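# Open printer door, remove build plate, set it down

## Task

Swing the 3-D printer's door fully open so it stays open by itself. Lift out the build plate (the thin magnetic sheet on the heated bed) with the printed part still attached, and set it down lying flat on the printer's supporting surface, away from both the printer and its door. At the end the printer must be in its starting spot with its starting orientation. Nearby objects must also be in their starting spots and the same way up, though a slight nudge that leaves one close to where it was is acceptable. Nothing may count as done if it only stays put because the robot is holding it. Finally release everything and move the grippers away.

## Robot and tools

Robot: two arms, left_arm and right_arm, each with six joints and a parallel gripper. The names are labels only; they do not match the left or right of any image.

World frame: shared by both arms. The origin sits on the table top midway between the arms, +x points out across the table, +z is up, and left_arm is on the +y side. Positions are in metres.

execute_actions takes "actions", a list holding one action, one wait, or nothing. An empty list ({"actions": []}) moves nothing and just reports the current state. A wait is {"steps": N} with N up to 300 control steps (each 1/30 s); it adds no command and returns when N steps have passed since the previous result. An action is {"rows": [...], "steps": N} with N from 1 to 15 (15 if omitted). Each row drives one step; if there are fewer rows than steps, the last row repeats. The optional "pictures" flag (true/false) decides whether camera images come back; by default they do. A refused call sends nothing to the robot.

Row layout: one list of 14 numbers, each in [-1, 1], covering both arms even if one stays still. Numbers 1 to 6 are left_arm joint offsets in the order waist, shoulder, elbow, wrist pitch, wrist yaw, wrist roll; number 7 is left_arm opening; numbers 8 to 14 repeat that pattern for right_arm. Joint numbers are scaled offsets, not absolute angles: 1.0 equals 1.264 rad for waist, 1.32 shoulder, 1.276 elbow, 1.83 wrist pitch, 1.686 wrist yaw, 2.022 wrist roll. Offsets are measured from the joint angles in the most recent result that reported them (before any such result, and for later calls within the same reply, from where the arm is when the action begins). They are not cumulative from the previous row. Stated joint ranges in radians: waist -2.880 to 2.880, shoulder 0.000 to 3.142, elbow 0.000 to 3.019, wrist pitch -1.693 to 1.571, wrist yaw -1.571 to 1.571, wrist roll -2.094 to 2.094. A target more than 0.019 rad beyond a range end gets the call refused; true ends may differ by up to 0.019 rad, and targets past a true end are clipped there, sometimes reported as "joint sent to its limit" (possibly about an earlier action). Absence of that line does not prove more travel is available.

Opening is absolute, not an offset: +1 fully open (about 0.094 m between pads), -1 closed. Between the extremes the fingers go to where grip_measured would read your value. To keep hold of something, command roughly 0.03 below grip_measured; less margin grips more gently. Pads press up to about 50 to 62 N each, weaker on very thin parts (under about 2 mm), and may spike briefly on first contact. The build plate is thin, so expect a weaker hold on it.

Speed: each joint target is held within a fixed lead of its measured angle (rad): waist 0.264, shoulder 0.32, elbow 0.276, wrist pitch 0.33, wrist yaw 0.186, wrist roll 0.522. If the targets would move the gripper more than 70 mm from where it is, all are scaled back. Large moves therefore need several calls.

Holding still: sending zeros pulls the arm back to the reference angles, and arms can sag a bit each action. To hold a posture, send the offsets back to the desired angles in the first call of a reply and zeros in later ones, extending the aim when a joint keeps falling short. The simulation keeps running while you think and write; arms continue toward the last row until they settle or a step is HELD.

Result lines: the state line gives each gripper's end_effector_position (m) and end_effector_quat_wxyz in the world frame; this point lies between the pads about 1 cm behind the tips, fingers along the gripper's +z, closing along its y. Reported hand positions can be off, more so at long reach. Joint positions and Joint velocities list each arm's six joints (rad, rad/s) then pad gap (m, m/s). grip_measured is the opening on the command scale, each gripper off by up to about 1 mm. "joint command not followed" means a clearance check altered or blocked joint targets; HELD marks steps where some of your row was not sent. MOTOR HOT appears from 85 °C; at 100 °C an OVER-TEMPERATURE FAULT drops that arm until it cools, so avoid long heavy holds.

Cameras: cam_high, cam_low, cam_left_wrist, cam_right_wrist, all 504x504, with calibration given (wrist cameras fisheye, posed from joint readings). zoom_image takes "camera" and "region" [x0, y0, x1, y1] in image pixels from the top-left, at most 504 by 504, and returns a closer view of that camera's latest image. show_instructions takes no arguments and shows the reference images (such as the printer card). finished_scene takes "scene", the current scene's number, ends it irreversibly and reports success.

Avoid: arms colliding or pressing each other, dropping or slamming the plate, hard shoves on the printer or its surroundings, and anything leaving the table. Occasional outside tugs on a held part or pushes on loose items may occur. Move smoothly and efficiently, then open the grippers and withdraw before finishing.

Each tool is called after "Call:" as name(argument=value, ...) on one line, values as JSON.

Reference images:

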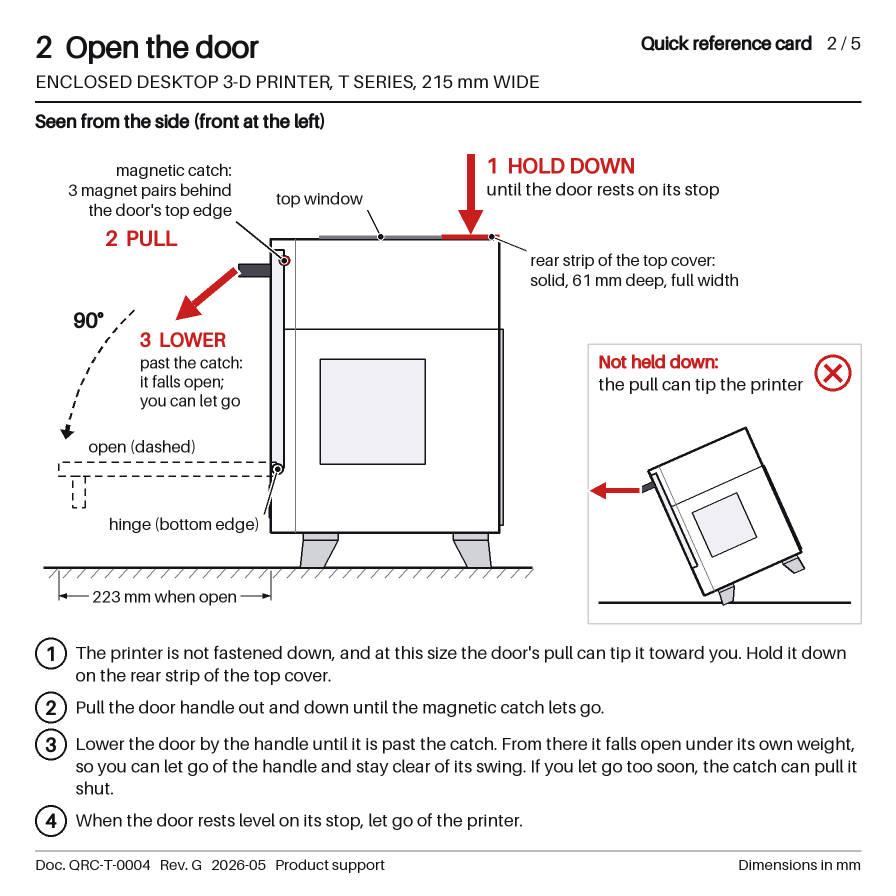

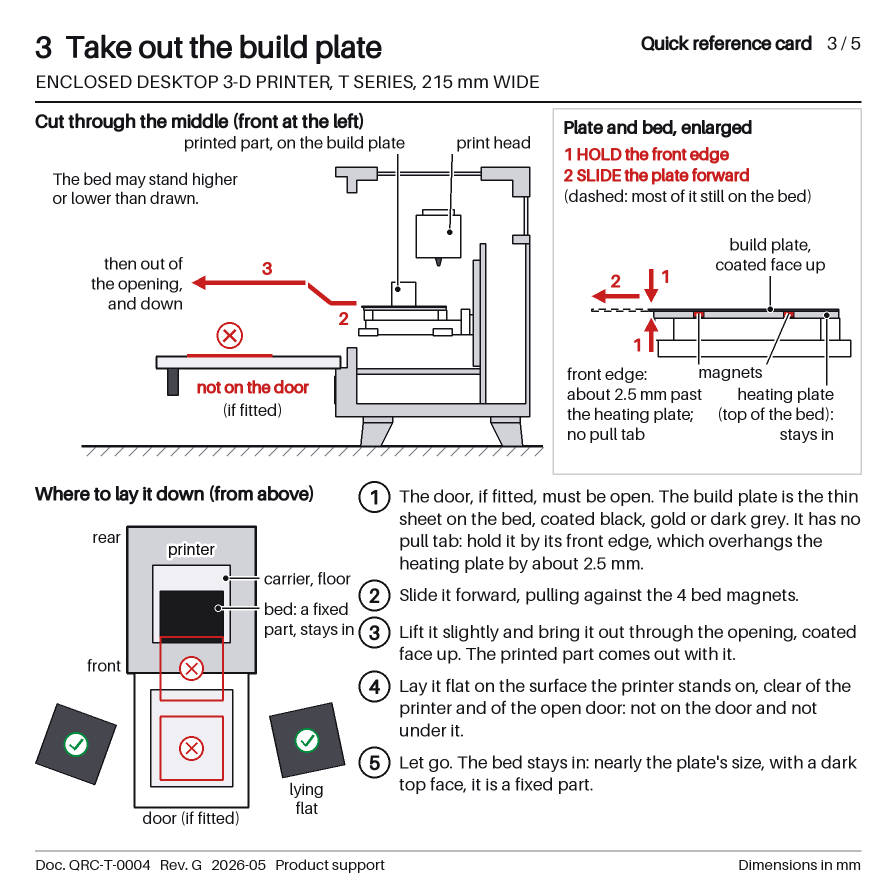

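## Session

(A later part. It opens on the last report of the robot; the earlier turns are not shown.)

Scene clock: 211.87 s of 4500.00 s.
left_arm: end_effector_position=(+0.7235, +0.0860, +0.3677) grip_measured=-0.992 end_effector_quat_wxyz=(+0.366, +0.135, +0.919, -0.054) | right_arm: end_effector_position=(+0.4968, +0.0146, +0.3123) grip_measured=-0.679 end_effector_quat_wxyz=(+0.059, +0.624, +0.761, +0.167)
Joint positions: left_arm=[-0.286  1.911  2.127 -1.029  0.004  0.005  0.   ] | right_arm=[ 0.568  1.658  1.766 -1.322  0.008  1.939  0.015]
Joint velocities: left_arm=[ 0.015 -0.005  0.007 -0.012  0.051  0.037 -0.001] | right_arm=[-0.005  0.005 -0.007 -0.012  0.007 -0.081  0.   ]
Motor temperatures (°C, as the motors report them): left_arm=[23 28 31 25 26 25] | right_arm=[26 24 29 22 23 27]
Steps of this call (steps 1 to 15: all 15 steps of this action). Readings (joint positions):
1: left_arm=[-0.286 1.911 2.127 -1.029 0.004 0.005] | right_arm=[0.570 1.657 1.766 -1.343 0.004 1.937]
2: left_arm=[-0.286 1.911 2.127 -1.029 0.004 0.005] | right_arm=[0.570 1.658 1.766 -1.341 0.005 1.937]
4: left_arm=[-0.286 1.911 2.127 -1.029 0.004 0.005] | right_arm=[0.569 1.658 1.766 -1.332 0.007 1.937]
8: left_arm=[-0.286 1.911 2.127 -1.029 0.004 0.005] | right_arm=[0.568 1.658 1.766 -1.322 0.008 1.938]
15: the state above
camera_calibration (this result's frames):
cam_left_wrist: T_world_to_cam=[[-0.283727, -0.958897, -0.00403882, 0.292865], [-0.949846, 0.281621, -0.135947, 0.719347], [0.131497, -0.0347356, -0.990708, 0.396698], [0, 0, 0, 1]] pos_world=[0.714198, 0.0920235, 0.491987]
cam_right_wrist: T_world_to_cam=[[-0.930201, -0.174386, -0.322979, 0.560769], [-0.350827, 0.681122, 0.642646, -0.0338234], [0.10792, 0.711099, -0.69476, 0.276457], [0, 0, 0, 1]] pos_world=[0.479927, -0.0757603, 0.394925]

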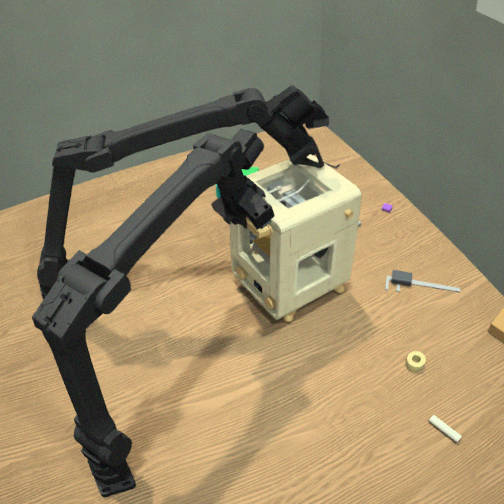

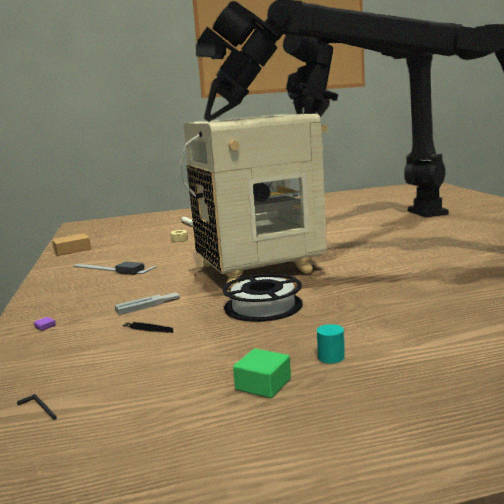

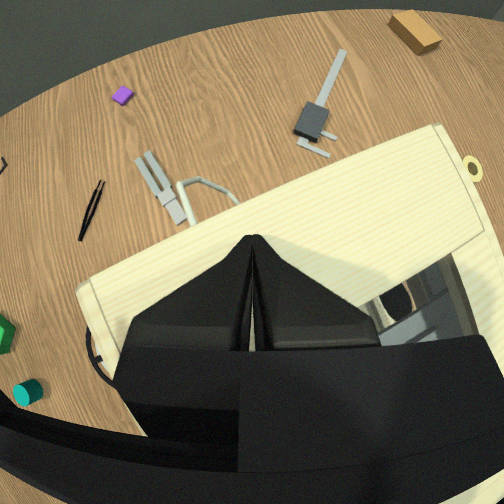

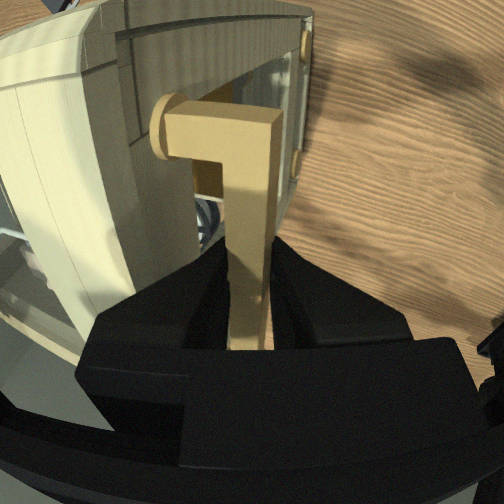

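Call:
execute_actions(actions=[{"rows": [[0,0.06,0,0,0,0,-1, 0,0,0,0,0,0,-0.6],[0,0.07,0,0,0,0,-1, 0,0,0,0,0,0,-0.6],[0,0.08,0,0,0,0,-1, 0.003,-0.01,-0.01,0.003,0,0,-0.6],[0,0.09,0,0,0,0,-1, 0.006,-0.02,-0.022,0.006,0,0,-0.6],[0,0.09,0,0,0,0,-1, 0.009,-0.03,-0.034,0.009,0,0,-0.6],[0,0.09,0,0,0,0,-1, 0.012,-0.04,-0.046,0.012,0,0,-0.6],[0,0.09,0,0,0,0,-1, 0.015,-0.05,-0.058,0.015,0,0.005,-0.6],[0,0.09,0,0,0,0,-1, 0.018,-0.06,-0.07,0.018,0,0.01,-0.6],[0,0.09,0,0,0,0,-1, 0.02,-0.07,-0.085,0.022,0,0.01,-0.6]], "steps": 15}])

Scene clock: 230.67 s of 4500.00 s.
left_arm: end_effector_position=(+0.7265, +0.0851, +0.3656) grip_measured=-0.992 end_effector_quat_wxyz=(+0.367, +0.135, +0.919, -0.054) | right_arm: end_effector_position=(+0.4948, +0.0138, +0.3120) grip_measured=-0.599 end_effector_quat_wxyz=(+0.070, +0.623, +0.755, +0.195)
Joint positions: left_arm=[-0.286  1.919  2.133 -1.025  0.004  0.005  0.   ] | right_arm=[ 0.57   1.613  1.694 -1.234  0.014  1.947  0.019]
Joint velocities: left_arm=[-0.015 -0.005 -0.012  0.002 -0.095 -0.007 -0.001] | right_arm=[ 0.005 -0.005  0.012 -0.002 -0.11   0.022 -0.   ]
Motor temperatures (°C, as the motors report them): left_arm=[23 28 31 25 26 25] | right_arm=[26 24 30 22 23 27]
Steps of this call (steps 1 to 15: the robot went on to your last target; steps 16 to 90: nothing new was sent; then 15.30 s passed at rest; steps 91 to 105: all 15 steps of this action). Readings (joint positions):
91: left_arm=[-0.286 1.913 2.127 -1.029 0.004 0.005] | right_arm=[0.568 1.658 1.766 -1.320 0.008 1.939]
92: left_arm=[-0.286 1.915 2.128 -1.028 0.004 0.005] | right_arm=[0.568 1.658 1.766 -1.320 0.008 1.939]
94: left_arm=[-0.286 1.917 2.130 -1.027 0.004 0.005] | right_arm=[0.568 1.657 1.764 -1.319 0.008 1.939]
98: left_arm=[-0.286 1.919 2.132 -1.025 0.004 0.005] | right_arm=[0.569 1.635 1.729 -1.278 0.010 1.941]
105: the state above
camera_calibration (this result's frames):
cam_left_wrist: T_world_to_cam=[[-0.283721, -0.958898, -0.00404141, 0.292859], [-0.949646, 0.281562, -0.137459, 0.72257], [0.132947, -0.035162, -0.990499, 0.393064], [0, 0, 0, 1]] pos_world=[0.717019, 0.0911941, 0.489837]
cam_right_wrist: T_world_to_cam=[[-0.912886, -0.156737, -0.376924, 0.566697], [-0.37987, 0.664233, 0.643811, -0.0195837], [0.149457, 0.730909, -0.665909, 0.247163], [0, 0, 0, 1]] pos_world=[0.472951, -0.0788226, 0.390798]

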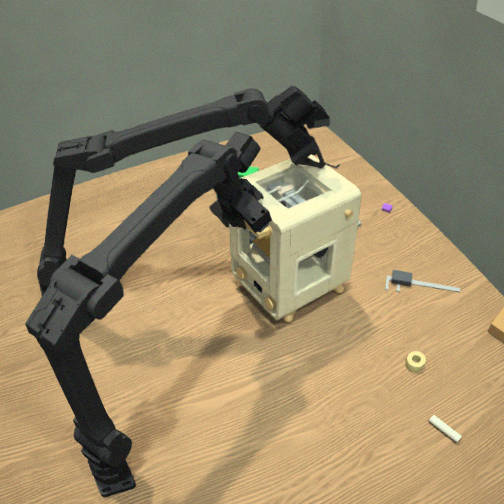

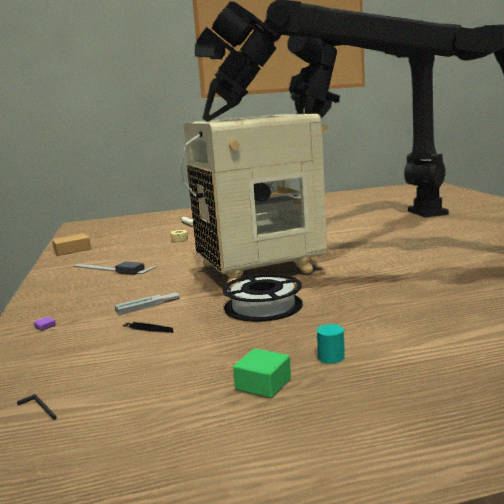

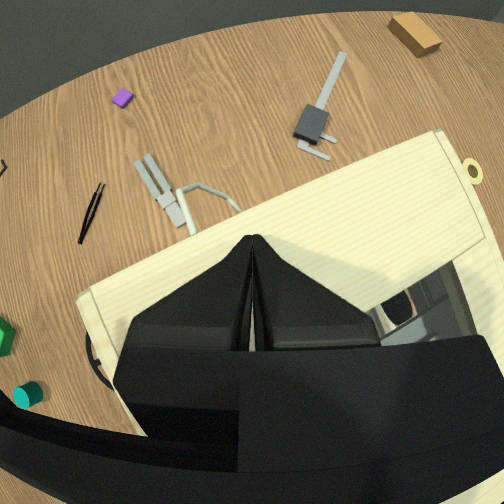

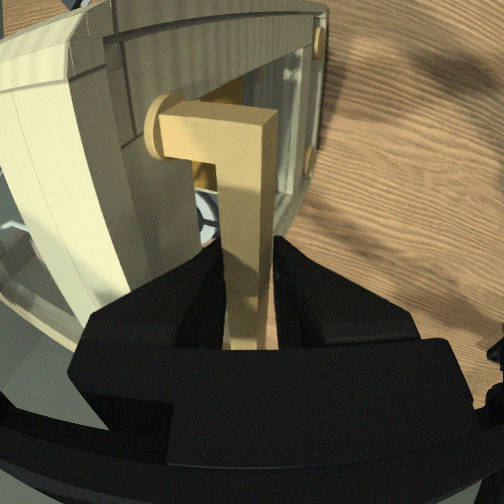

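Call:
execute_actions(actions=[{"rows": [[0,0.06,-0.03,-0.03,0,0,-1, 0.02,-0.035,-0.03,-0.03,-0.01,0,-0.6],[0,0.07,-0.04,-0.04,0,0,-1, 0.025,-0.04,-0.035,-0.04,-0.01,0,-0.6],[0,0.07,-0.04,-0.04,0,0,-1, 0.03,-0.045,-0.04,-0.05,-0.015,0,-0.6],[0,0.07,-0.04,-0.04,0,0,-1, 0.035,-0.05,-0.045,-0.06,-0.02,0,-0.6],[0,0.07,-0.04,-0.04,0,0,-1, 0.04,-0.055,-0.05,-0.07,-0.02,0,-0.6],[0,0.07,-0.04,-0.04,0,0,-1, 0.045,-0.06,-0.055,-0.08,-0.025,0,-0.6],[0,0.07,-0.04,-0.04,0,0,-1, 0.048,-0.06,-0.06,-0.09,-0.025,0,-0.6]], "steps": 15}])

Scene clock: 249.33 s of 4500.00 s.
left_arm: end_effector_position=(+0.7193, +0.0839, +0.3646) grip_measured=-0.992 end_effector_quat_wxyz=(+0.355, +0.138, +0.923, -0.055) | right_arm: end_effector_position=(+0.4620, +0.0074, +0.3116) grip_measured=-0.598 end_effector_quat_wxyz=(+0.051, +0.619, +0.766, +0.169)
Joint positions: left_arm=[-0.289  1.914  2.132 -1.054  0.008  0.005  0.   ] | right_arm=[ 0.587  1.569  1.655 -1.303 -0.003  1.947  0.019]
Joint velocities: left_arm=[-0.005  0.044 -0.002 -0.012 -0.051 -0.022 -0.001] | right_arm=[ 0.054 -0.083 -0.032 -0.183 -0.066  0.007 -0.   ]
Motor temperatures (°C, as the motors report them): left_arm=[23 28 31 25 26 25] | right_arm=[26 25 29 22 23 27]
Steps of this call (steps 1 to 15: the robot went on to your last target; steps 16 to 90: nothing new was sent; then 15.17 s passed at rest; steps 91 to 105: all 15 steps of this action). Readings (joint positions):
91: left_arm=[-0.286 1.919 2.133 -1.027 0.004 0.005] | right_arm=[0.570 1.613 1.694 -1.234 0.014 1.947]
92: left_arm=[-0.286 1.919 2.133 -1.027 0.004 0.005] | right_arm=[0.570 1.612 1.693 -1.234 0.013 1.947]
94: left_arm=[-0.286 1.918 2.133 -1.032 0.005 0.005] | right_arm=[0.571 1.608 1.688 -1.234 0.010 1.947]
98: left_arm=[-0.288 1.914 2.133 -1.047 0.007 0.005] | right_arm=[0.573 1.593 1.672 -1.247 0.003 1.947]
105: the state above
camera_calibration (this result's frames):
cam_left_wrist: T_world_to_cam=[[-0.289555, -0.957161, -0.00117144, 0.292614], [-0.950882, 0.287795, -0.114005, 0.707723], [0.109458, -0.0318968, -0.993479, 0.410705], [0, 0, 0, 1]] pos_world=[0.712734, 0.089499, 0.489053]
cam_right_wrist: T_world_to_cam=[[-0.930249, -0.185512, -0.31658, 0.524942], [-0.355526, 0.669124, 0.65259, -0.0415089], [0.0907684, 0.719623, -0.688406, 0.290659], [0, 0, 0, 1]] pos_world=[0.447186, -0.0840079, 0.393366]

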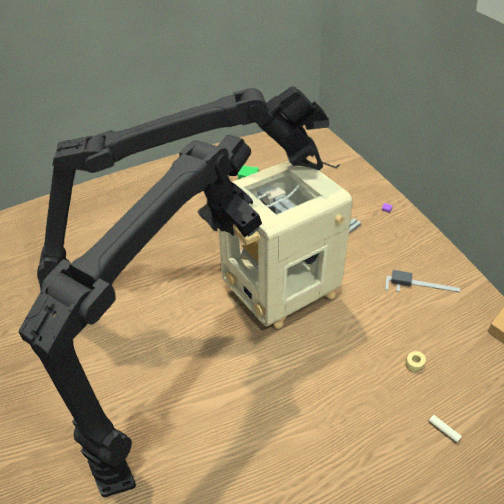

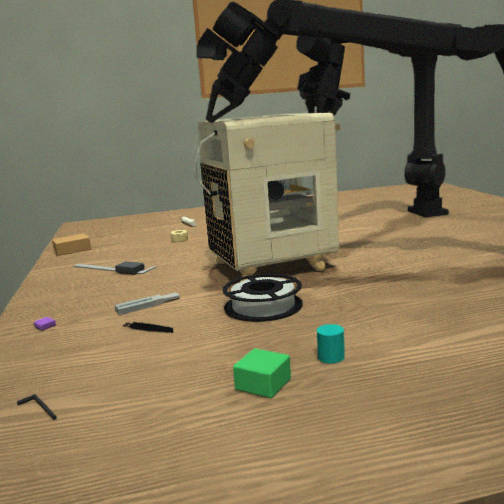

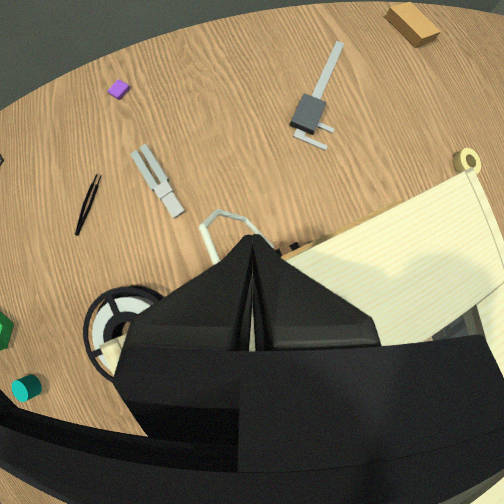

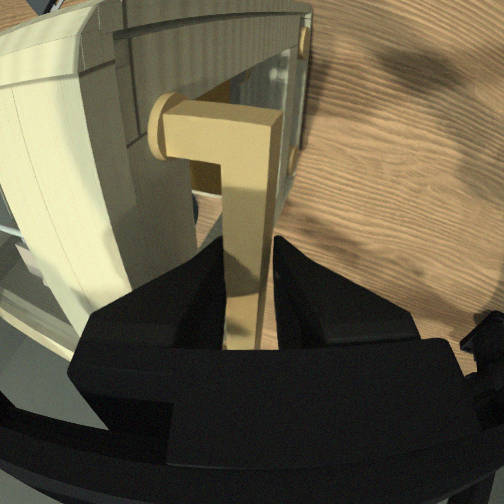

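The printer is sliding, so I'm stopping both arms now.

Call:
execute_actions(actions=[{"rows": [[0,-0.03,0.02,0,0,0,-1, 0,0,0,0,0,0,-0.6]], "steps": 10}])

Scene clock: 252.50 s of 4500.00 s.
left_arm: end_effector_position=(+0.7102, +0.0872, +0.3946) grip_measured=-0.992 end_effector_quat_wxyz=(+0.375, +0.137, +0.915, -0.057) | right_arm: end_effector_position=(+0.4552, +0.0065, +0.3112) grip_measured=-0.598 end_effector_quat_wxyz=(+0.048, +0.618, +0.768, +0.162)
Joint positions: left_arm=[-0.289  1.873  2.133 -1.052  0.007  0.005  0.   ] | right_arm=[ 0.592  1.562  1.649 -1.319 -0.003  1.947  0.019]
Joint velocities: left_arm=[ 0.005 -0.112 -0.022  0.002 -0.007  0.007  0.001] | right_arm=[-0.005 -0.005  0.002  0.007 -0.007 -0.022  0.   ]
Motor temperatures (°C, as the motors report them): left_arm=[23 28 31 25 26 25] | right_arm=[26 25 29 22 23 27]
Steps of this call (steps 1 to 30: the robot went on to your last target; steps 31 to 85: nothing new was sent; steps 86 to 95: all 10 steps of this action). Readings (joint positions):
86: left_arm=[-0.289 1.917 2.133 -1.052 0.007 0.005] | right_arm=[0.593 1.560 1.649 -1.321 -0.003 1.947]
87: left_arm=[-0.289 1.915 2.133 -1.052 0.007 0.005] | right_arm=[0.593 1.560 1.649 -1.319 -0.003 1.947]
89: left_arm=[-0.289 1.905 2.133 -1.052 0.007 0.005] | right_arm=[0.592 1.561 1.649 -1.319 -0.003 1.947]
93: left_arm=[-0.289 1.882 2.133 -1.052 0.007 0.005] | right_arm=[0.592 1.562 1.649 -1.319 -0.003 1.947]
95: the state above
camera_calibration (this result's frames):
cam_left_wrist: T_world_to_cam=[[-0.288111, -0.957594, -0.0024442, 0.292666], [-0.945655, 0.284919, -0.156707, 0.714935], [0.150758, -0.0428376, -0.987642, 0.410955], [0, 0, 0, 1]] pos_world=[0.698448, 0.0941612, 0.518627]
cam_right_wrist: T_world_to_cam=[[-0.933199, -0.192713, -0.303317, 0.515669], [-0.350712, 0.672451, 0.651775, -0.0450439], [0.0783603, 0.714613, -0.695117, 0.29943], [0, 0, 0, 1]] pos_world=[0.441961, -0.0843109, 0.393909]

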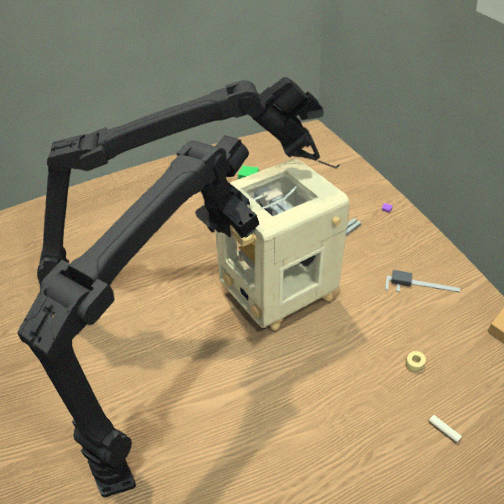

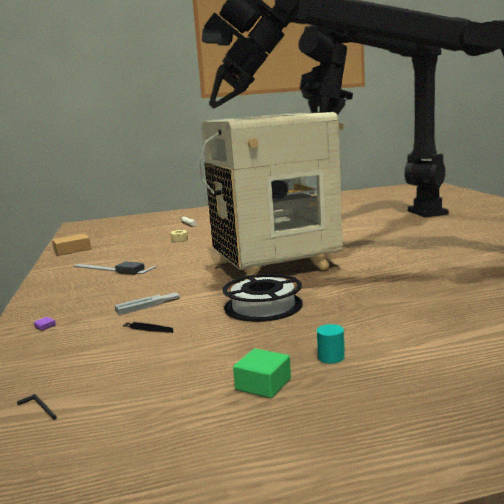

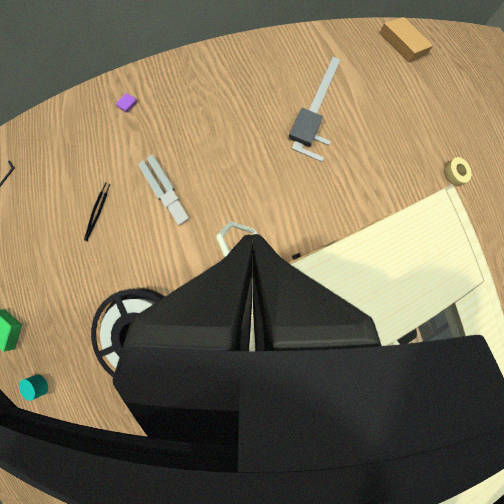

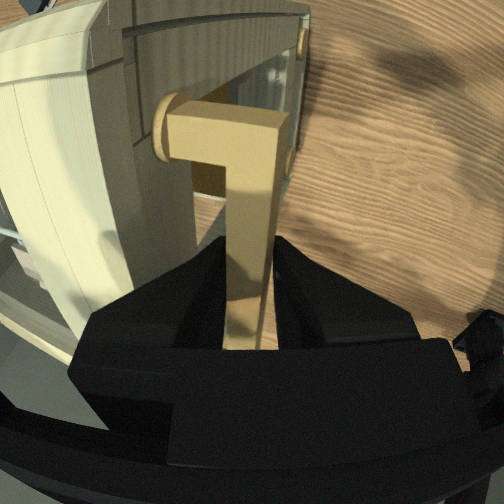

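Call:
execute_actions(actions=[{"rows": [[0,0,0.01,0,0,0,-1, -0.005,0.005,0.01,0.01,0,0,-0.6],[0,0,0.01,0,0,0,-1, -0.01,0.01,0.015,0.017,0,0,-0.6],[0,0,0.01,0,0,0,-1, -0.015,0.015,0.02,0.024,0,0,-0.6],[0,0,0.01,0,0,0,-1, -0.02,0.02,0.025,0.031,0,0,-0.6],[0,0,0.01,0,0,0,-1, -0.025,0.025,0.03,0.038,0,0,-0.6],[0,0,0.01,0,0,0,-1, -0.03,0.03,0.035,0.045,0,0,-0.6],[0,0,0.01,0,0,0,-1, -0.035,0.035,0.04,0.052,0,0,-0.6],[0,0,0.01,0,0,0,-1, -0.04,0.04,0.045,0.059,0,0,-0.6],[0,0,0.01,0,0,0,-1, -0.045,0.047,0.052,0.066,0,0,-0.6]], "steps": 15}], pictures=false)

Call:
execute_actions(actions=[{"steps": 20}], pictures=false)

Scene clock: 290.83 s of 4500.00 s.
left_arm: end_effector_position=(+0.7088, +0.0876, +0.3985) grip_measured=-0.992 end_effector_quat_wxyz=(+0.378, +0.136, +0.914, -0.057) | right_arm: end_effector_position=(+0.4634, +0.0062, +0.3098) grip_measured=-0.599 end_effector_quat_wxyz=(+0.043, +0.621, +0.763, +0.172)
Joint positions: left_arm=[-0.289  1.868  2.133 -1.052  0.007  0.005  0.   ] | right_arm=[ 0.577  1.569  1.649 -1.295 -0.023  1.947  0.019]
Joint velocities: left_arm=[-0.005 -0.005  0.002  0.007 -0.037  0.007 -0.   ] | right_arm=[-0.034  0.005 -0.007  0.095 -0.007  0.007  0.001]
Motor temperatures (°C, as the motors report them): left_arm=[23 29 33 25 26 25] | right_arm=[26 24 30 22 23 27]
Steps of this call (steps 1 to 15: the robot went on to your last target; steps 16 to 90: nothing new was sent; then 34.83 s passed at rest; steps 91 to 105: all 15 steps of this action). Readings (joint positions):
91: left_arm=[-0.289 1.868 2.133 -1.052 0.007 0.005] | right_arm=[0.592 1.562 1.649 -1.319 -0.003 1.947]
92: left_arm=[-0.289 1.868 2.133 -1.052 0.007 0.005] | right_arm=[0.592 1.562 1.649 -1.318 -0.003 1.947]
94: left_arm=[-0.289 1.868 2.133 -1.052 0.007 0.005] | right_arm=[0.590 1.564 1.649 -1.312 -0.006 1.947]
98: left_arm=[-0.289 1.868 2.133 -1.052 0.007 0.005] | right_arm=[0.585 1.566 1.649 -1.308 -0.018 1.947]
105: the state above

Scene clock: 291.50 s of 4500.00 s.
left_arm: end_effector_position=(+0.7088, +0.0876, +0.3985) grip_measured=-0.992 end_effector_quat_wxyz=(+0.378, +0.136, +0.914, -0.057) | right_arm: end_effector_position=(+0.4665, +0.0056, +0.3099) grip_measured=-0.599 end_effector_quat_wxyz=(+0.044, +0.622, +0.762, +0.176)
Joint positions: left_arm=[-0.289  1.868  2.133 -1.052  0.007  0.005  0.   ] | right_arm=[ 0.574  1.57   1.649 -1.286 -0.023  1.947  0.019]
Joint velocities: left_arm=[-0.015  0.015 -0.017  0.002  0.037  0.051  0.   ] | right_arm=[-0.005  0.005 -0.002 -0.017  0.066 -0.037 -0.   ]
Motor temperatures (°C, as the motors report them): left_arm=[23 29 33 25 26 25] | right_arm=[26 24 30 22 23 27]
Steps of this call (steps 1 to 15: the robot went on to your last target; steps 16 to 20: nothing new was sent). Readings (joint positions):
1: left_arm=[-0.289 1.868 2.133 -1.052 0.007 0.005] | right_arm=[0.576 1.569 1.649 -1.292 -0.023 1.947]
2: left_arm=[-0.289 1.868 2.133 -1.052 0.007 0.005] | right_arm=[0.576 1.569 1.649 -1.291 -0.023 1.947]
4: left_arm=[-0.289 1.868 2.133 -1.052 0.007 0.005] | right_arm=[0.574 1.570 1.649 -1.287 -0.023 1.947]
8: left_arm=[-0.289 1.868 2.133 -1.052 0.007 0.005] | right_arm=[0.574 1.570 1.649 -1.286 -0.023 1.947]
20: the state above
All arms were judged still, so your last target was given up. Only a new action makes them travel on or press farther. Fingers that are still opening or closing keep moving.

Call:
execute_actions(actions=[{"rows": [[0,0,0,0,0,0,-1, -0.03,0.035,0.055,0.045,0.01,0,-0.6],[0,0,0,0,0,0,-1, -0.03,0.04,0.062,0.048,0.012,0,-0.6],[0,0,0,0,0,0,-1, -0.03,0.045,0.069,0.051,0.014,0,-0.6],[0,0,0,0,0,0,-1, -0.03,0.05,0.076,0.054,0.016,0,-0.6],[0,0,0,0,0,0,-1, -0.03,0.055,0.083,0.057,0.018,0,-0.6],[0,0,0,0,0,0,-1, -0.03,0.06,0.09,0.06,0.02,0,-0.6],[0,0,0,0,0,0,-1, -0.03,0.065,0.096,0.062,0.02,0,-0.6],[0,0,0,0,0,0,-1, -0.03,0.07,0.102,0.064,0.02,0,-0.6]], "steps": 15}], pictures=false)

Call:
execute_actions(actions=[{"steps": 20}], pictures=false)

Scene clock: 302.43 s of 4500.00 s.
left_arm: end_effector_position=(+0.7088, +0.0876, +0.3985) grip_measured=-0.992 end_effector_quat_wxyz=(+0.378, +0.136, +0.914, -0.057) | right_arm: end_effector_position=(+0.4924, +0.0152, +0.3103) grip_measured=-0.599 end_effector_quat_wxyz=(+0.058, +0.623, +0.756, +0.191)
Joint positions: left_arm=[-0.289  1.868  2.133 -1.052  0.007  0.005  0.   ] | right_arm=[ 0.568  1.619  1.701 -1.251 -0.006  1.947  0.019]
Joint velocities: left_arm=[-0.005 -0.015 -0.002 -0.007  0.051  0.037 -0.   ] | right_arm=[-0.034  0.073  0.037  0.168 -0.022 -0.022 -0.   ]
Motor temperatures (°C, as the motors report them): left_arm=[23 29 33 25 26 25] | right_arm=[26 24 32 23 24 27]
Steps of this call (steps 1 to 90: nothing new was sent; then 7.43 s passed at rest; steps 91 to 105: all 15 steps of this action). Readings (joint positions):
91: left_arm=[-0.289 1.868 2.133 -1.052 0.007 0.005] | right_arm=[0.574 1.570 1.649 -1.286 -0.023 1.947]
92: left_arm=[-0.289 1.868 2.133 -1.052 0.007 0.005] | right_arm=[0.574 1.570 1.649 -1.286 -0.023 1.947]
94: left_arm=[-0.289 1.868 2.133 -1.052 0.007 0.005] | right_arm=[0.574 1.572 1.652 -1.286 -0.022 1.947]
98: left_arm=[-0.289 1.868 2.133 -1.052 0.007 0.005] | right_arm=[0.574 1.587 1.670 -1.286 -0.012 1.947]
105: the state above

Scene clock: 303.10 s of 4500.00 s.
left_arm: end_effector_position=(+0.7088, +0.0876, +0.3985) grip_measured=-0.992 end_effector_quat_wxyz=(+0.378, +0.136, +0.914, -0.057) | right_arm: end_effector_position=(+0.4972, +0.0165, +0.3039) grip_measured=-0.599 end_effector_quat_wxyz=(+0.059, +0.624, +0.756, +0.189)
Joint positions: left_arm=[-0.289  1.868  2.133 -1.052  0.007  0.005  0.   ] | right_arm=[ 0.566  1.632  1.701 -1.241 -0.005  1.947  0.019]
Joint velocities: left_arm=[-0.015 -0.015 -0.012 -0.007 -0.051 -0.051 -0.   ] | right_arm=[-0.015 -0.005  0.002 -0.017 -0.022 -0.095 -0.001]
Motor temperatures (°C, as the motors report them): left_arm=[23 29 33 25 26 25] | right_arm=[26 24 32 23 24 27]
Steps of this call (steps 1 to 20: the robot went on to your last target). Readings (joint positions):
1: left_arm=[-0.289 1.868 2.133 -1.052 0.007 0.005] | right_arm=[0.568 1.622 1.701 -1.246 -0.006 1.947]
2: left_arm=[-0.289 1.868 2.133 -1.052 0.007 0.005] | right_arm=[0.566 1.624 1.701 -1.243 -0.006 1.947]
4: left_arm=[-0.289 1.868 2.133 -1.052 0.007 0.005] | right_arm=[0.566 1.628 1.701 -1.242 -0.006 1.947]
8: left_arm=[-0.289 1.868 2.133 -1.052 0.007 0.005] | right_arm=[0.566 1.632 1.701 -1.241 -0.005 1.947]
20: the state above

Call:
execute_actions(actions=[{"rows": [[-0.03,0.01,0,-0.02,0,0,-1, 0,0,0.02,0,0,0,-0.6],[-0.03,0.015,0,-0.02,0,0,-1, 0,0,0.02,0,0,0,-0.6],[-0.03,0.02,0,-0.02,0,0,-1, 0,0,0.02,0,0,0,-0.6],[-0.03,0.025,0,-0.02,0,0,-1, 0,0,0.02,0,0,0,-0.6],[-0.03,0.03,0,-0.02,0,0,-1, 0,0,0.02,0,0,0,-0.6],[-0.03,0.035,0,-0.02,0,0,-1, 0,0,0.02,0,0,0,-0.6],[-0.03,0.04,0,-0.02,0,0,-1, 0,0,0.02,0,0,0,-0.6],[-0.03,0.045,0,-0.02,0,0,-1, 0,0,0.02,0,0,0,-0.6]], "steps": 15}], pictures=false)

Call:
execute_actions(actions=[{"steps": 15}])

Scene clock: 314.70 s of 4500.00 s.
left_arm: end_effector_position=(+0.7050, +0.0588, +0.3684) grip_measured=-0.992 end_effector_quat_wxyz=(+0.349, +0.156, +0.922, -0.060) | right_arm: end_effector_position=(+0.4963, +0.0166, +0.3038) grip_measured=-0.599 end_effector_quat_wxyz=(+0.057, +0.624, +0.756, +0.188)
Joint positions: left_arm=[-0.328  1.905  2.133 -1.075  0.007  0.005  0.   ] | right_arm=[ 0.566  1.632  1.701 -1.244 -0.007  1.947  0.019]
Joint velocities: left_arm=[ 0.005 -0.015  0.017  0.022 -0.037 -0.037  0.001] | right_arm=[-0.015  0.005  0.012 -0.012 -0.022  0.007 -0.001]
Motor temperatures (°C, as the motors report them): left_arm=[23 29 32 25 26 25] | right_arm=[26 24 34 23 24 27]
Steps of this call (steps 1 to 15: the robot went on to your last target; steps 16 to 90: nothing new was sent; then 8.10 s passed at rest; steps 91 to 105: all 15 steps of this action). Readings (joint positions):
91: left_arm=[-0.291 1.868 2.133 -1.056 0.007 0.005] | right_arm=[0.566 1.632 1.701 -1.243 -0.007 1.947]
92: left_arm=[-0.292 1.868 2.133 -1.063 0.007 0.005] | right_arm=[0.566 1.632 1.701 -1.244 -0.007 1.947]
94: left_arm=[-0.300 1.869 2.133 -1.071 0.007 0.005] | right_arm=[0.566 1.632 1.701 -1.244 -0.007 1.947]
98: left_arm=[-0.320 1.881 2.133 -1.074 0.007 0.005] | right_arm=[0.566 1.632 1.701 -1.244 -0.007 1.947]
105: the state above

Scene clock: 315.20 s of 4500.00 s.
left_arm: end_effector_position=(+0.7050, +0.0588, +0.3684) grip_measured=-0.992 end_effector_quat_wxyz=(+0.349, +0.156, +0.922, -0.060) | right_arm: end_effector_position=(+0.4963, +0.0166, +0.3038) grip_measured=-0.599 end_effector_quat_wxyz=(+0.057, +0.624, +0.756, +0.188)
Joint positions: left_arm=[-0.328  1.905  2.133 -1.075  0.007  0.005  0.   ] | right_arm=[ 0.566  1.632  1.701 -1.244 -0.007  1.947  0.019]
Joint velocities: left_arm=[-0.024 -0.015  0.017 -0.002  0.007 -0.022 -0.   ] | right_arm=[-0.015 -0.015 -0.012 -0.002 -0.007  0.095  0.001]
Motor temperatures (°C, as the motors report them): left_arm=[23 29 32 25 26 25] | right_arm=[26 24 34 23 24 27]
Steps of this call (steps 1 to 15: the robot went on to your last target). Readings (joint positions):
1: left_arm=[-0.328 1.905 2.133 -1.075 0.007 0.005] | right_arm=[0.566 1.632 1.701 -1.244 -0.007 1.947]
2: left_arm=[-0.328 1.905 2.133 -1.075 0.007 0.005] | right_arm=[0.566 1.632 1.701 -1.244 -0.007 1.947]
4: left_arm=[-0.328 1.905 2.133 -1.075 0.007 0.005] | right_arm=[0.566 1.632 1.701 -1.244 -0.007 1.947]
8: left_arm=[-0.328 1.905 2.133 -1.075 0.007 0.005] | right_arm=[0.566 1.632 1.701 -1.244 -0.007 1.947]
15: the state above
All arms were judged still, so your last target was given up. Only a new action makes them travel on or press farther. Fingers that are still opening or closing keep moving.
camera_calibration (this result's frames):
cam_left_wrist: T_world_to_cam=[[-0.324903, -0.945744, -0.00226724, 0.289089], [-0.940603, 0.323385, -0.103382, 0.68858], [0.0985066, -0.0314568, -0.994639, 0.423384], [0, 0, 0, 1]] pos_world=[0.6999, 0.0640462, 0.492957]
cam_right_wrist: T_world_to_cam=[[-0.922573, -0.158745, -0.351651, 0.562568], [-0.364244, 0.658893, 0.658169, -0.027567], [0.127219, 0.735296, -0.665698, 0.25036], [0, 0, 0, 1]] pos_world=[0.477119, -0.0766205, 0.382636]

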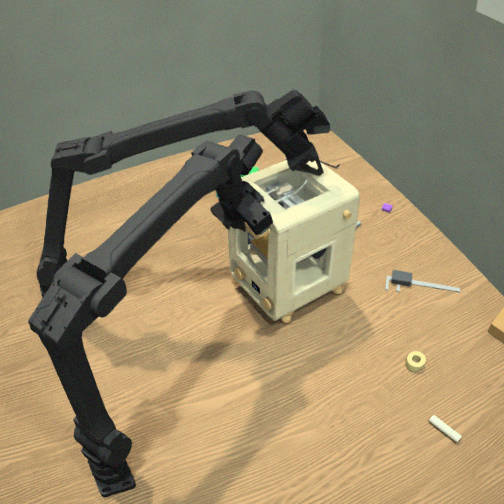

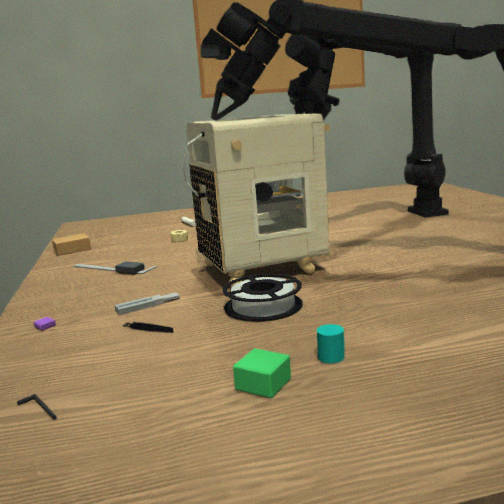

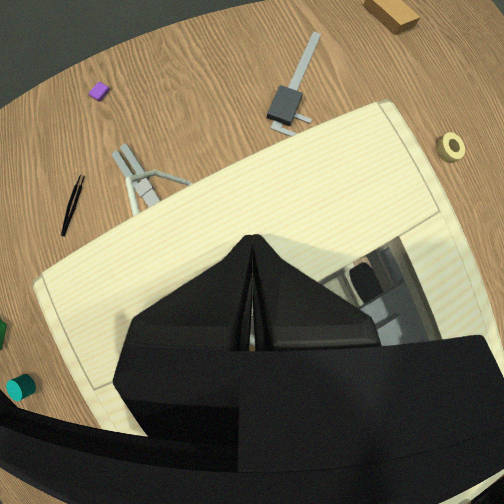

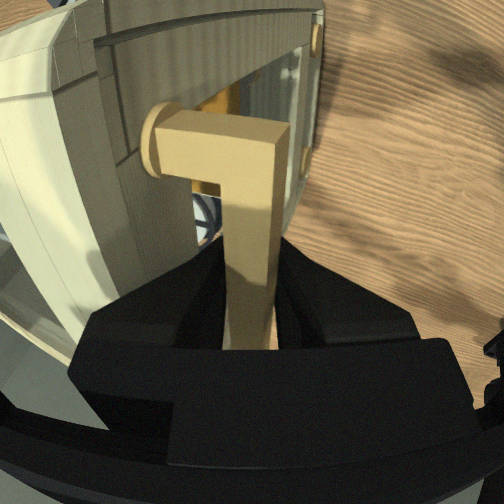

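Call:
execute_actions(actions=[{"rows": [[0,0.04,-0.02,-0.01,0,0,-1, 0,0,0,0,0,0,-0.6],[0,0.06,-0.03,-0.015,0,0,-1, 0,0,0,0,0,0,-0.6],[0,0.08,-0.04,-0.02,0,0,-1, 0,0,0,0,0,0,-0.6],[0,0.1,-0.05,-0.025,0,0,-1, 0,0,0,-0.01,0,0,-0.6],[0,0.12,-0.06,-0.03,0,0,-1, 0.01,-0.01,0,-0.02,0,0,-0.6],[0,0.14,-0.07,-0.035,0,0,-1, 0.015,-0.02,-0.005,-0.03,0,0,-0.6],[0,0.16,-0.08,-0.04,0,0,-1, 0.02,-0.025,-0.01,-0.035,0,0,-0.6],[0,0.18,-0.09,-0.045,0,0,-1, 0.025,-0.03,-0.015,-0.04,-0.01,0,-0.6]], "steps": 15}], pictures=false)

Call:
execute_actions(actions=[{"rows": [[0,0.18,-0.09,-0.045,0,0,-1, 0.025,-0.03,-0.015,-0.04,-0.01,0,-0.6],[0,0.18,-0.09,-0.045,0,0,-1, 0.03,-0.035,-0.02,-0.045,-0.015,0,-0.6],[0,0.18,-0.09,-0.045,0,0,-1, 0.033,-0.04,-0.025,-0.05,-0.015,0,-0.6],[0,0.18,-0.09,-0.045,0,0,-1, 0.036,-0.045,-0.03,-0.055,-0.02,0,-0.6],[0,0.18,-0.09,-0.045,0,0,-1, 0.04,-0.05,-0.035,-0.06,-0.02,0,-0.6],[0,0.18,-0.09,-0.045,0,0,-1, 0.043,-0.055,-0.04,-0.065,-0.02,0,-0.6],[0,0.18,-0.09,-0.045,0,0,-1, 0.046,-0.06,-0.045,-0.07,-0.025,0,-0.6],[0,0.18,-0.09,-0.045,0,0,-1, 0.05,-0.065,-0.05,-0.075,-0.025,0,-0.6]], "steps": 15}])

Scene clock: 331.87 s of 4500.00 s.
left_arm: end_effector_position=(+0.7052, +0.0587, +0.3660) grip_measured=-0.992 end_effector_quat_wxyz=(+0.348, +0.156, +0.923, -0.060) | right_arm: end_effector_position=(+0.4925, +0.0157, +0.3028) grip_measured=-0.599 end_effector_quat_wxyz=(+0.055, +0.624, +0.758, +0.181)
Joint positions: left_arm=[-0.328  1.906  2.131 -1.075  0.007  0.005  0.   ] | right_arm=[ 0.569  1.631  1.701 -1.259 -0.006  1.947  0.019]
Joint velocities: left_arm=[-0.005 -0.005 -0.022 -0.007 -0.095 -0.007 -0.   ] | right_arm=[-0.024 -0.024  0.002 -0.007 -0.051  0.081 -0.   ]
Motor temperatures (°C, as the motors report them): left_arm=[23 29 32 25 26 25] | right_arm=[26 25 33 22 24 27]
Steps of this call (steps 1 to 90: nothing new was sent; then 13.17 s passed at rest; steps 91 to 105: all 15 steps of this action). Readings (joint positions):
91: left_arm=[-0.328 1.905 2.132 -1.075 0.007 0.005] | right_arm=[0.566 1.632 1.701 -1.244 -0.007 1.947]
92: left_arm=[-0.328 1.906 2.131 -1.075 0.007 0.005] | right_arm=[0.566 1.632 1.701 -1.244 -0.007 1.947]
94: left_arm=[-0.328 1.906 2.131 -1.075 0.007 0.005] | right_arm=[0.566 1.632 1.701 -1.245 -0.007 1.947]
98: left_arm=[-0.328 1.906 2.131 -1.075 0.007 0.005] | right_arm=[0.569 1.631 1.701 -1.259 -0.005 1.947]
105: the state above

Scene clock: 332.37 s of 4500.00 s.
left_arm: end_effector_position=(+0.7052, +0.0585, +0.3660) grip_measured=-0.992 end_effector_quat_wxyz=(+0.348, +0.156, +0.923, -0.060) | right_arm: end_effector_position=(+0.4666, +0.0102, +0.3028) grip_measured=-0.598 end_effector_quat_wxyz=(+0.040, +0.622, +0.765, +0.162)
Joint positions: left_arm=[-0.328  1.906  2.131 -1.075  0.008  0.005  0.   ] | right_arm=[ 0.581  1.594  1.666 -1.308 -0.022  1.951  0.019]
Joint velocities: left_arm=[-0.005 -0.015 -0.007 -0.037 -0.051  0.022 -0.   ] | right_arm=[ 0.034 -0.063 -0.051 -0.178 -0.022  0.007 -0.   ]
Motor temperatures (°C, as the motors report them): left_arm=[23 29 32 25 26 25] | right_arm=[26 25 33 23 24 27]
Steps of this call (steps 1 to 15: all 15 steps of this action). Readings (joint positions):
1: left_arm=[-0.328 1.906 2.131 -1.075 0.007 0.005] | right_arm=[0.569 1.631 1.701 -1.261 -0.006 1.947]
2: left_arm=[-0.328 1.906 2.131 -1.075 0.007 0.005] | right_arm=[0.569 1.631 1.701 -1.262 -0.008 1.948]
4: left_arm=[-0.328 1.906 2.131 -1.075 0.007 0.005] | right_arm=[0.569 1.630 1.700 -1.263 -0.010 1.949]
8: left_arm=[-0.328 1.906 2.131 -1.075 0.007 0.005] | right_arm=[0.569 1.620 1.688 -1.264 -0.016 1.950]
15: the state above
camera_calibration (this result's frames):
cam_left_wrist: T_world_to_cam=[[-0.325626, -0.945497, -0.00139478, 0.289064], [-0.940753, 0.324139, -0.0995908, 0.687267], [0.094615, -0.0311173, -0.995027, 0.423838], [0, 0, 0, 1]] pos_world=[0.700573, 0.0637276, 0.490579]
cam_right_wrist: T_world_to_cam=[[-0.938994, -0.180829, -0.292558, 0.523769], [-0.335687, 0.666997, 0.665153, -0.0490781], [0.0748566, 0.722783, -0.687008, 0.289133], [0, 0, 0, 1]] pos_world=[0.453697, -0.0815328, 0.384514]

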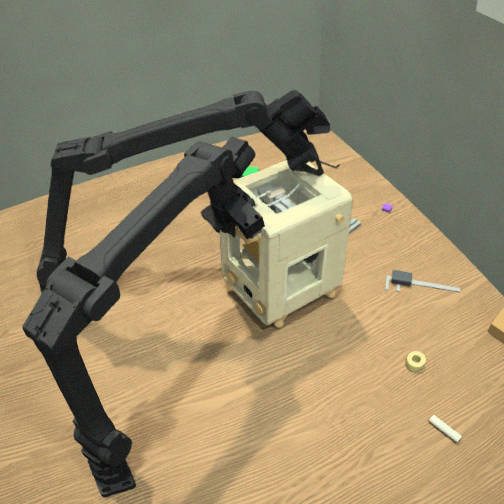

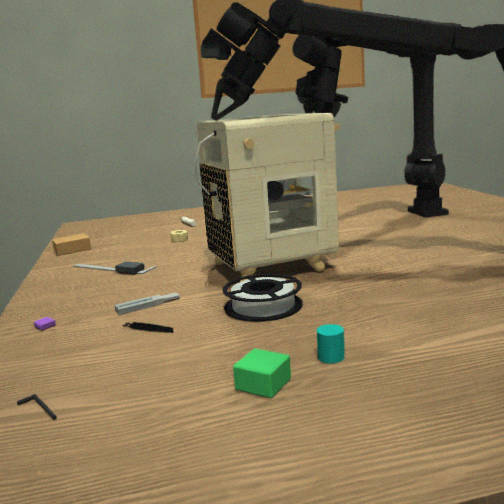

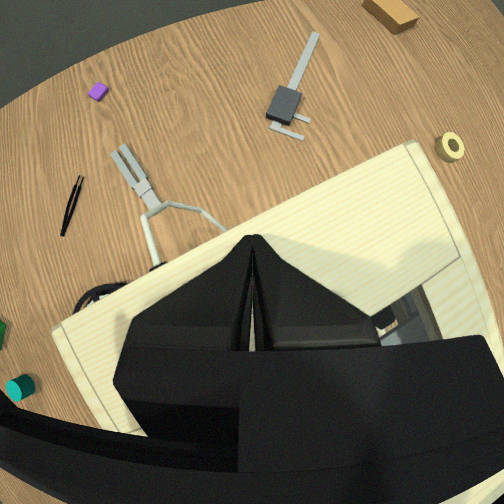

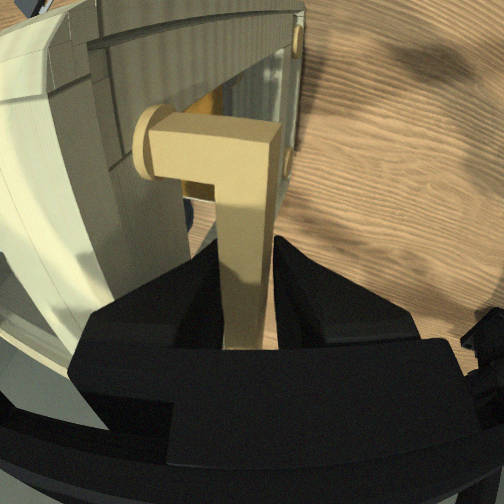

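Call:
execute_actions(actions=[{"rows": [[0,-0.03,0.03,0,0,0,-1, 0,0,0,0,0,0,-0.6]], "steps": 10}], pictures=false)

Scene clock: 336.63 s of 4500.00 s.
left_arm: end_effector_position=(+0.6963, +0.0612, +0.3942) grip_measured=-0.992 end_effector_quat_wxyz=(+0.366, +0.155, +0.915, -0.064) | right_arm: end_effector_position=(+0.4639, +0.0100, +0.3026) grip_measured=-0.598 end_effector_quat_wxyz=(+0.040, +0.622, +0.766, +0.159)
Joint positions: left_arm=[-0.328  1.869  2.133 -1.075  0.01   0.005  0.   ] | right_arm=[ 0.584  1.591  1.663 -1.313 -0.019  1.952  0.019]
Joint velocities: left_arm=[ 0.005 -0.083  0.002  0.002  0.022  0.037 -0.   ] | right_arm=[-0.015 -0.024 -0.007 -0.012  0.022 -0.007 -0.   ]
Motor temperatures (°C, as the motors report them): left_arm=[23 29 32 25 26 25] | right_arm=[26 25 32 23 24 27]
Steps of this call (steps 1 to 30: the robot went on to your last target; steps 31 to 90: nothing new was sent; then 0.93 s passed at rest; steps 91 to 100: all 10 steps of this action). Readings (joint positions):
91: left_arm=[-0.328 1.901 2.133 -1.075 0.010 0.005] | right_arm=[0.584 1.591 1.663 -1.315 -0.019 1.952]
92: left_arm=[-0.328 1.900 2.133 -1.075 0.010 0.005] | right_arm=[0.584 1.591 1.663 -1.313 -0.019 1.952]
94: left_arm=[-0.328 1.892 2.133 -1.075 0.010 0.005] | right_arm=[0.584 1.591 1.663 -1.313 -0.019 1.952]
98: left_arm=[-0.328 1.875 2.133 -1.075 0.010 0.005] | right_arm=[0.584 1.591 1.663 -1.313 -0.019 1.952]
100: the state above

Call:
execute_actions(actions=[{"rows": [[0.03,-0.05,0,-0.02,0,-0.2,-1, -0.01,0.01,0.02,0.015,0.01,0,-0.6],[0.03,-0.1,0,-0.04,0,-0.4,-1, -0.02,0.02,0.035,0.03,0.012,0,-0.6],[0.03,-0.15,0,-0.06,0,-0.6,-1, -0.03,0.03,0.05,0.04,0.014,0,-0.6],[0.03,-0.2,-0.03,-0.08,0,-0.8,-1, -0.035,0.04,0.06,0.048,0.016,0,-0.6],[0.03,-0.25,-0.06,-0.1,0,-1,-1, -0.04,0.046,0.068,0.052,0.018,0,-0.6],[0.03,-0.29,-0.1,-0.12,0,-1,-1, -0.04,0.052,0.076,0.055,0.02,0,-0.6],[0.03,-0.29,-0.14,-0.14,0,-1,-1, -0.04,0.058,0.084,0.058,0.02,0,-0.6],[0.03,-0.29,-0.18,-0.17,0,-1,-1, -0.04,0.064,0.092,0.061,0.02,0,-0.6],[0.03,-0.29,-0.22,-0.17,0,-1,-1, -0.04,0.07,0.1,0.064,0.02,0,-0.6],[0.03,-0.29,-0.26,-0.17,0,-1,-1, -0.042,0.076,0.107,0.068,0.02,0,-0.6],[0.03,-0.29,-0.26,-0.17,0,-1,-1, -0.042,0.08,0.114,0.071,0.02,0,-0.6]], "steps": 15}], pictures=false)

Call:
execute_actions(actions=[{"steps": 50}])

Scene clock: 396.57 s of 4500.00 s.
left_arm: end_effector_position=(+0.5073, +0.1412, +0.4395) grip_measured=-0.992 end_effector_quat_wxyz=(+0.218, -0.313, +0.909, -0.166) | right_arm: end_effector_position=(+0.4954, +0.0148, +0.2996) grip_measured=-0.599 end_effector_quat_wxyz=(+0.054, +0.629, +0.756, +0.171)
Joint positions: left_arm=[-0.299  1.452  1.81  -1.374  0.01  -0.965  0.   ] | right_arm=[ 0.566  1.649  1.72  -1.281 -0.003  1.954  0.019]
Joint velocities: left_arm=[ 0.044 -0.444 -0.002 -0.154  0.022 -2.777 -0.   ] | right_arm=[-0.063  0.132  0.144  0.286  0.022 -0.11  -0.001]
Motor temperatures (°C, as the motors report them): left_arm=[23 29 34 25 26 25] | right_arm=[26 25 31 22 23 27]
From where the robot then was, a joint's target lay farther than a number of 1.0 reaches, so one or more steps of this call were cut to that.
Steps of this call (steps 1 to 15: the robot went on to your last target; steps 16 to 90: nothing new was sent; then 56.43 s passed at rest; steps 91 to 105: all 15 steps of this action). Readings (joint positions):
91: left_arm=[-0.326 1.862 2.133 -1.078 0.010 -0.053] | right_arm=[0.584 1.591 1.663 -1.312 -0.013 1.952]
92: left_arm=[-0.326 1.855 2.129 -1.089 0.010 -0.127] | right_arm=[0.583 1.592 1.663 -1.307 -0.007 1.952]
94: left_arm=[-0.320 1.831 2.114 -1.116 0.010 -0.223] | right_arm=[0.580 1.596 1.663 -1.303 -0.009 1.952]
98: left_arm=[-0.312 1.725 2.044 -1.187 0.010 -0.376] | right_arm=[0.578 1.606 1.671 -1.303 -0.007 1.954]
105: the state above

Scene clock: 398.23 s of 4500.00 s.
left_arm: end_effector_position=(+0.5161, +0.1402, +0.4155) grip_measured=-0.992 end_effector_quat_wxyz=(-0.098, +0.728, -0.638, +0.230) | right_arm: end_effector_position=(+0.5081, +0.0173, +0.2945) grip_measured=-0.599 end_effector_quat_wxyz=(+0.058, +0.631, +0.753, +0.179)
Joint positions: left_arm=[-0.296  1.486  1.797 -1.376  0.01  -2.001  0.   ] | right_arm=[ 0.559  1.669  1.728 -1.25  -0.     1.954  0.019]
Joint velocities: left_arm=[-0.005 -0.015  0.002  0.027  0.007 -0.037  0.   ] | right_arm=[-0.024  0.005  0.012 -0.002 -0.051 -0.007 -0.   ]
Motor temperatures (°C, as the motors report them): left_arm=[23 29 34 25 26 25] | right_arm=[26 25 32 22 24 27]
Steps of this call (steps 1 to 45: the robot went on to your last target; steps 46 to 50: nothing new was sent). Readings (joint positions):
1: left_arm=[-0.297 1.440 1.810 -1.376 0.010 -1.062] | right_arm=[0.564 1.654 1.723 -1.272 -0.002 1.954]
2: left_arm=[-0.297 1.432 1.810 -1.376 0.010 -1.159] | right_arm=[0.563 1.657 1.726 -1.264 -0.002 1.954]
4: left_arm=[-0.296 1.430 1.810 -1.376 0.010 -1.353] | right_arm=[0.560 1.663 1.728 -1.253 -0.001 1.954]
8: left_arm=[-0.296 1.457 1.808 -1.376 0.010 -1.710] | right_arm=[0.559 1.669 1.728 -1.250 -0.001 1.954]
50: the state above
All arms were judged still, so your last target was given up. Only a new action makes them travel on or press farther. Fingers that are still opening or closing keep moving.
camera_calibration (this result's frames):
cam_left_wrist: T_world_to_cam=[[0.886635, 0.166055, 0.43163, -0.656614], [-0.199943, -0.703943, 0.681533, -0.0749065], [0.417015, -0.690572, -0.590939, 0.251702], [0, 0, 0, 1]] pos_world=[0.462236, 0.230122, 0.483206]
cam_right_wrist: T_world_to_cam=[[-0.929251, -0.147951, -0.338532, 0.569639], [-0.345473, 0.672703, 0.654308, -0.0262436], [0.130926, 0.72497, -0.676223, 0.243558], [0, 0, 0, 1]] pos_world=[0.488382, -0.0746395, 0.374711]

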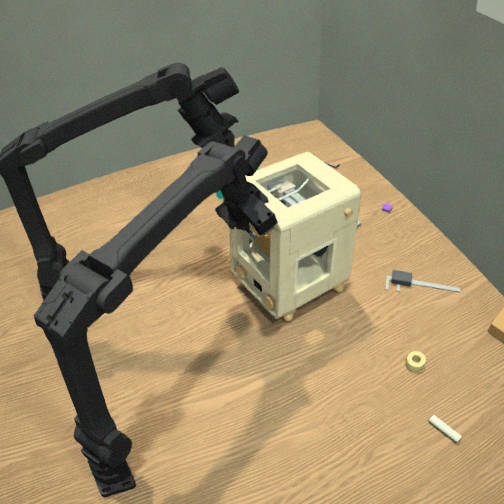

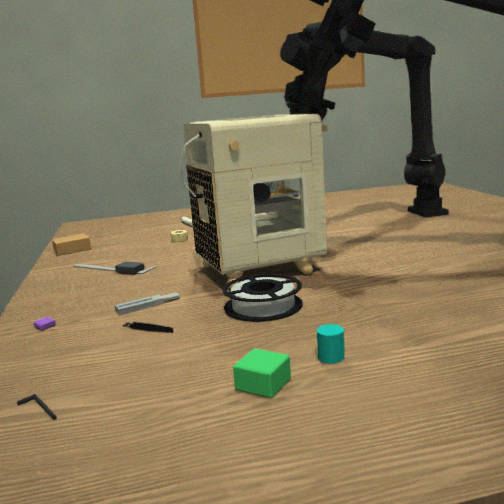

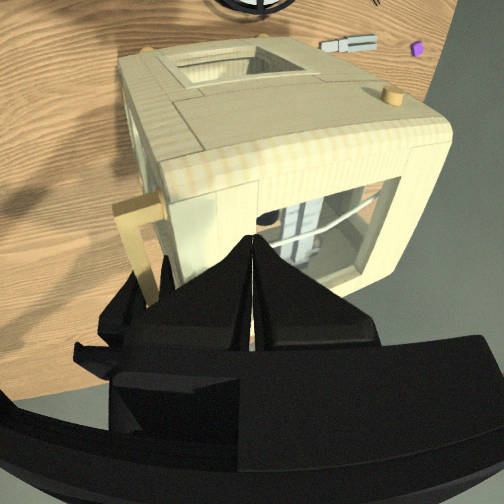

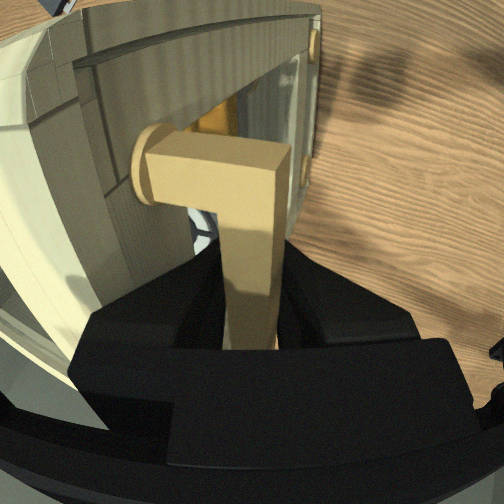

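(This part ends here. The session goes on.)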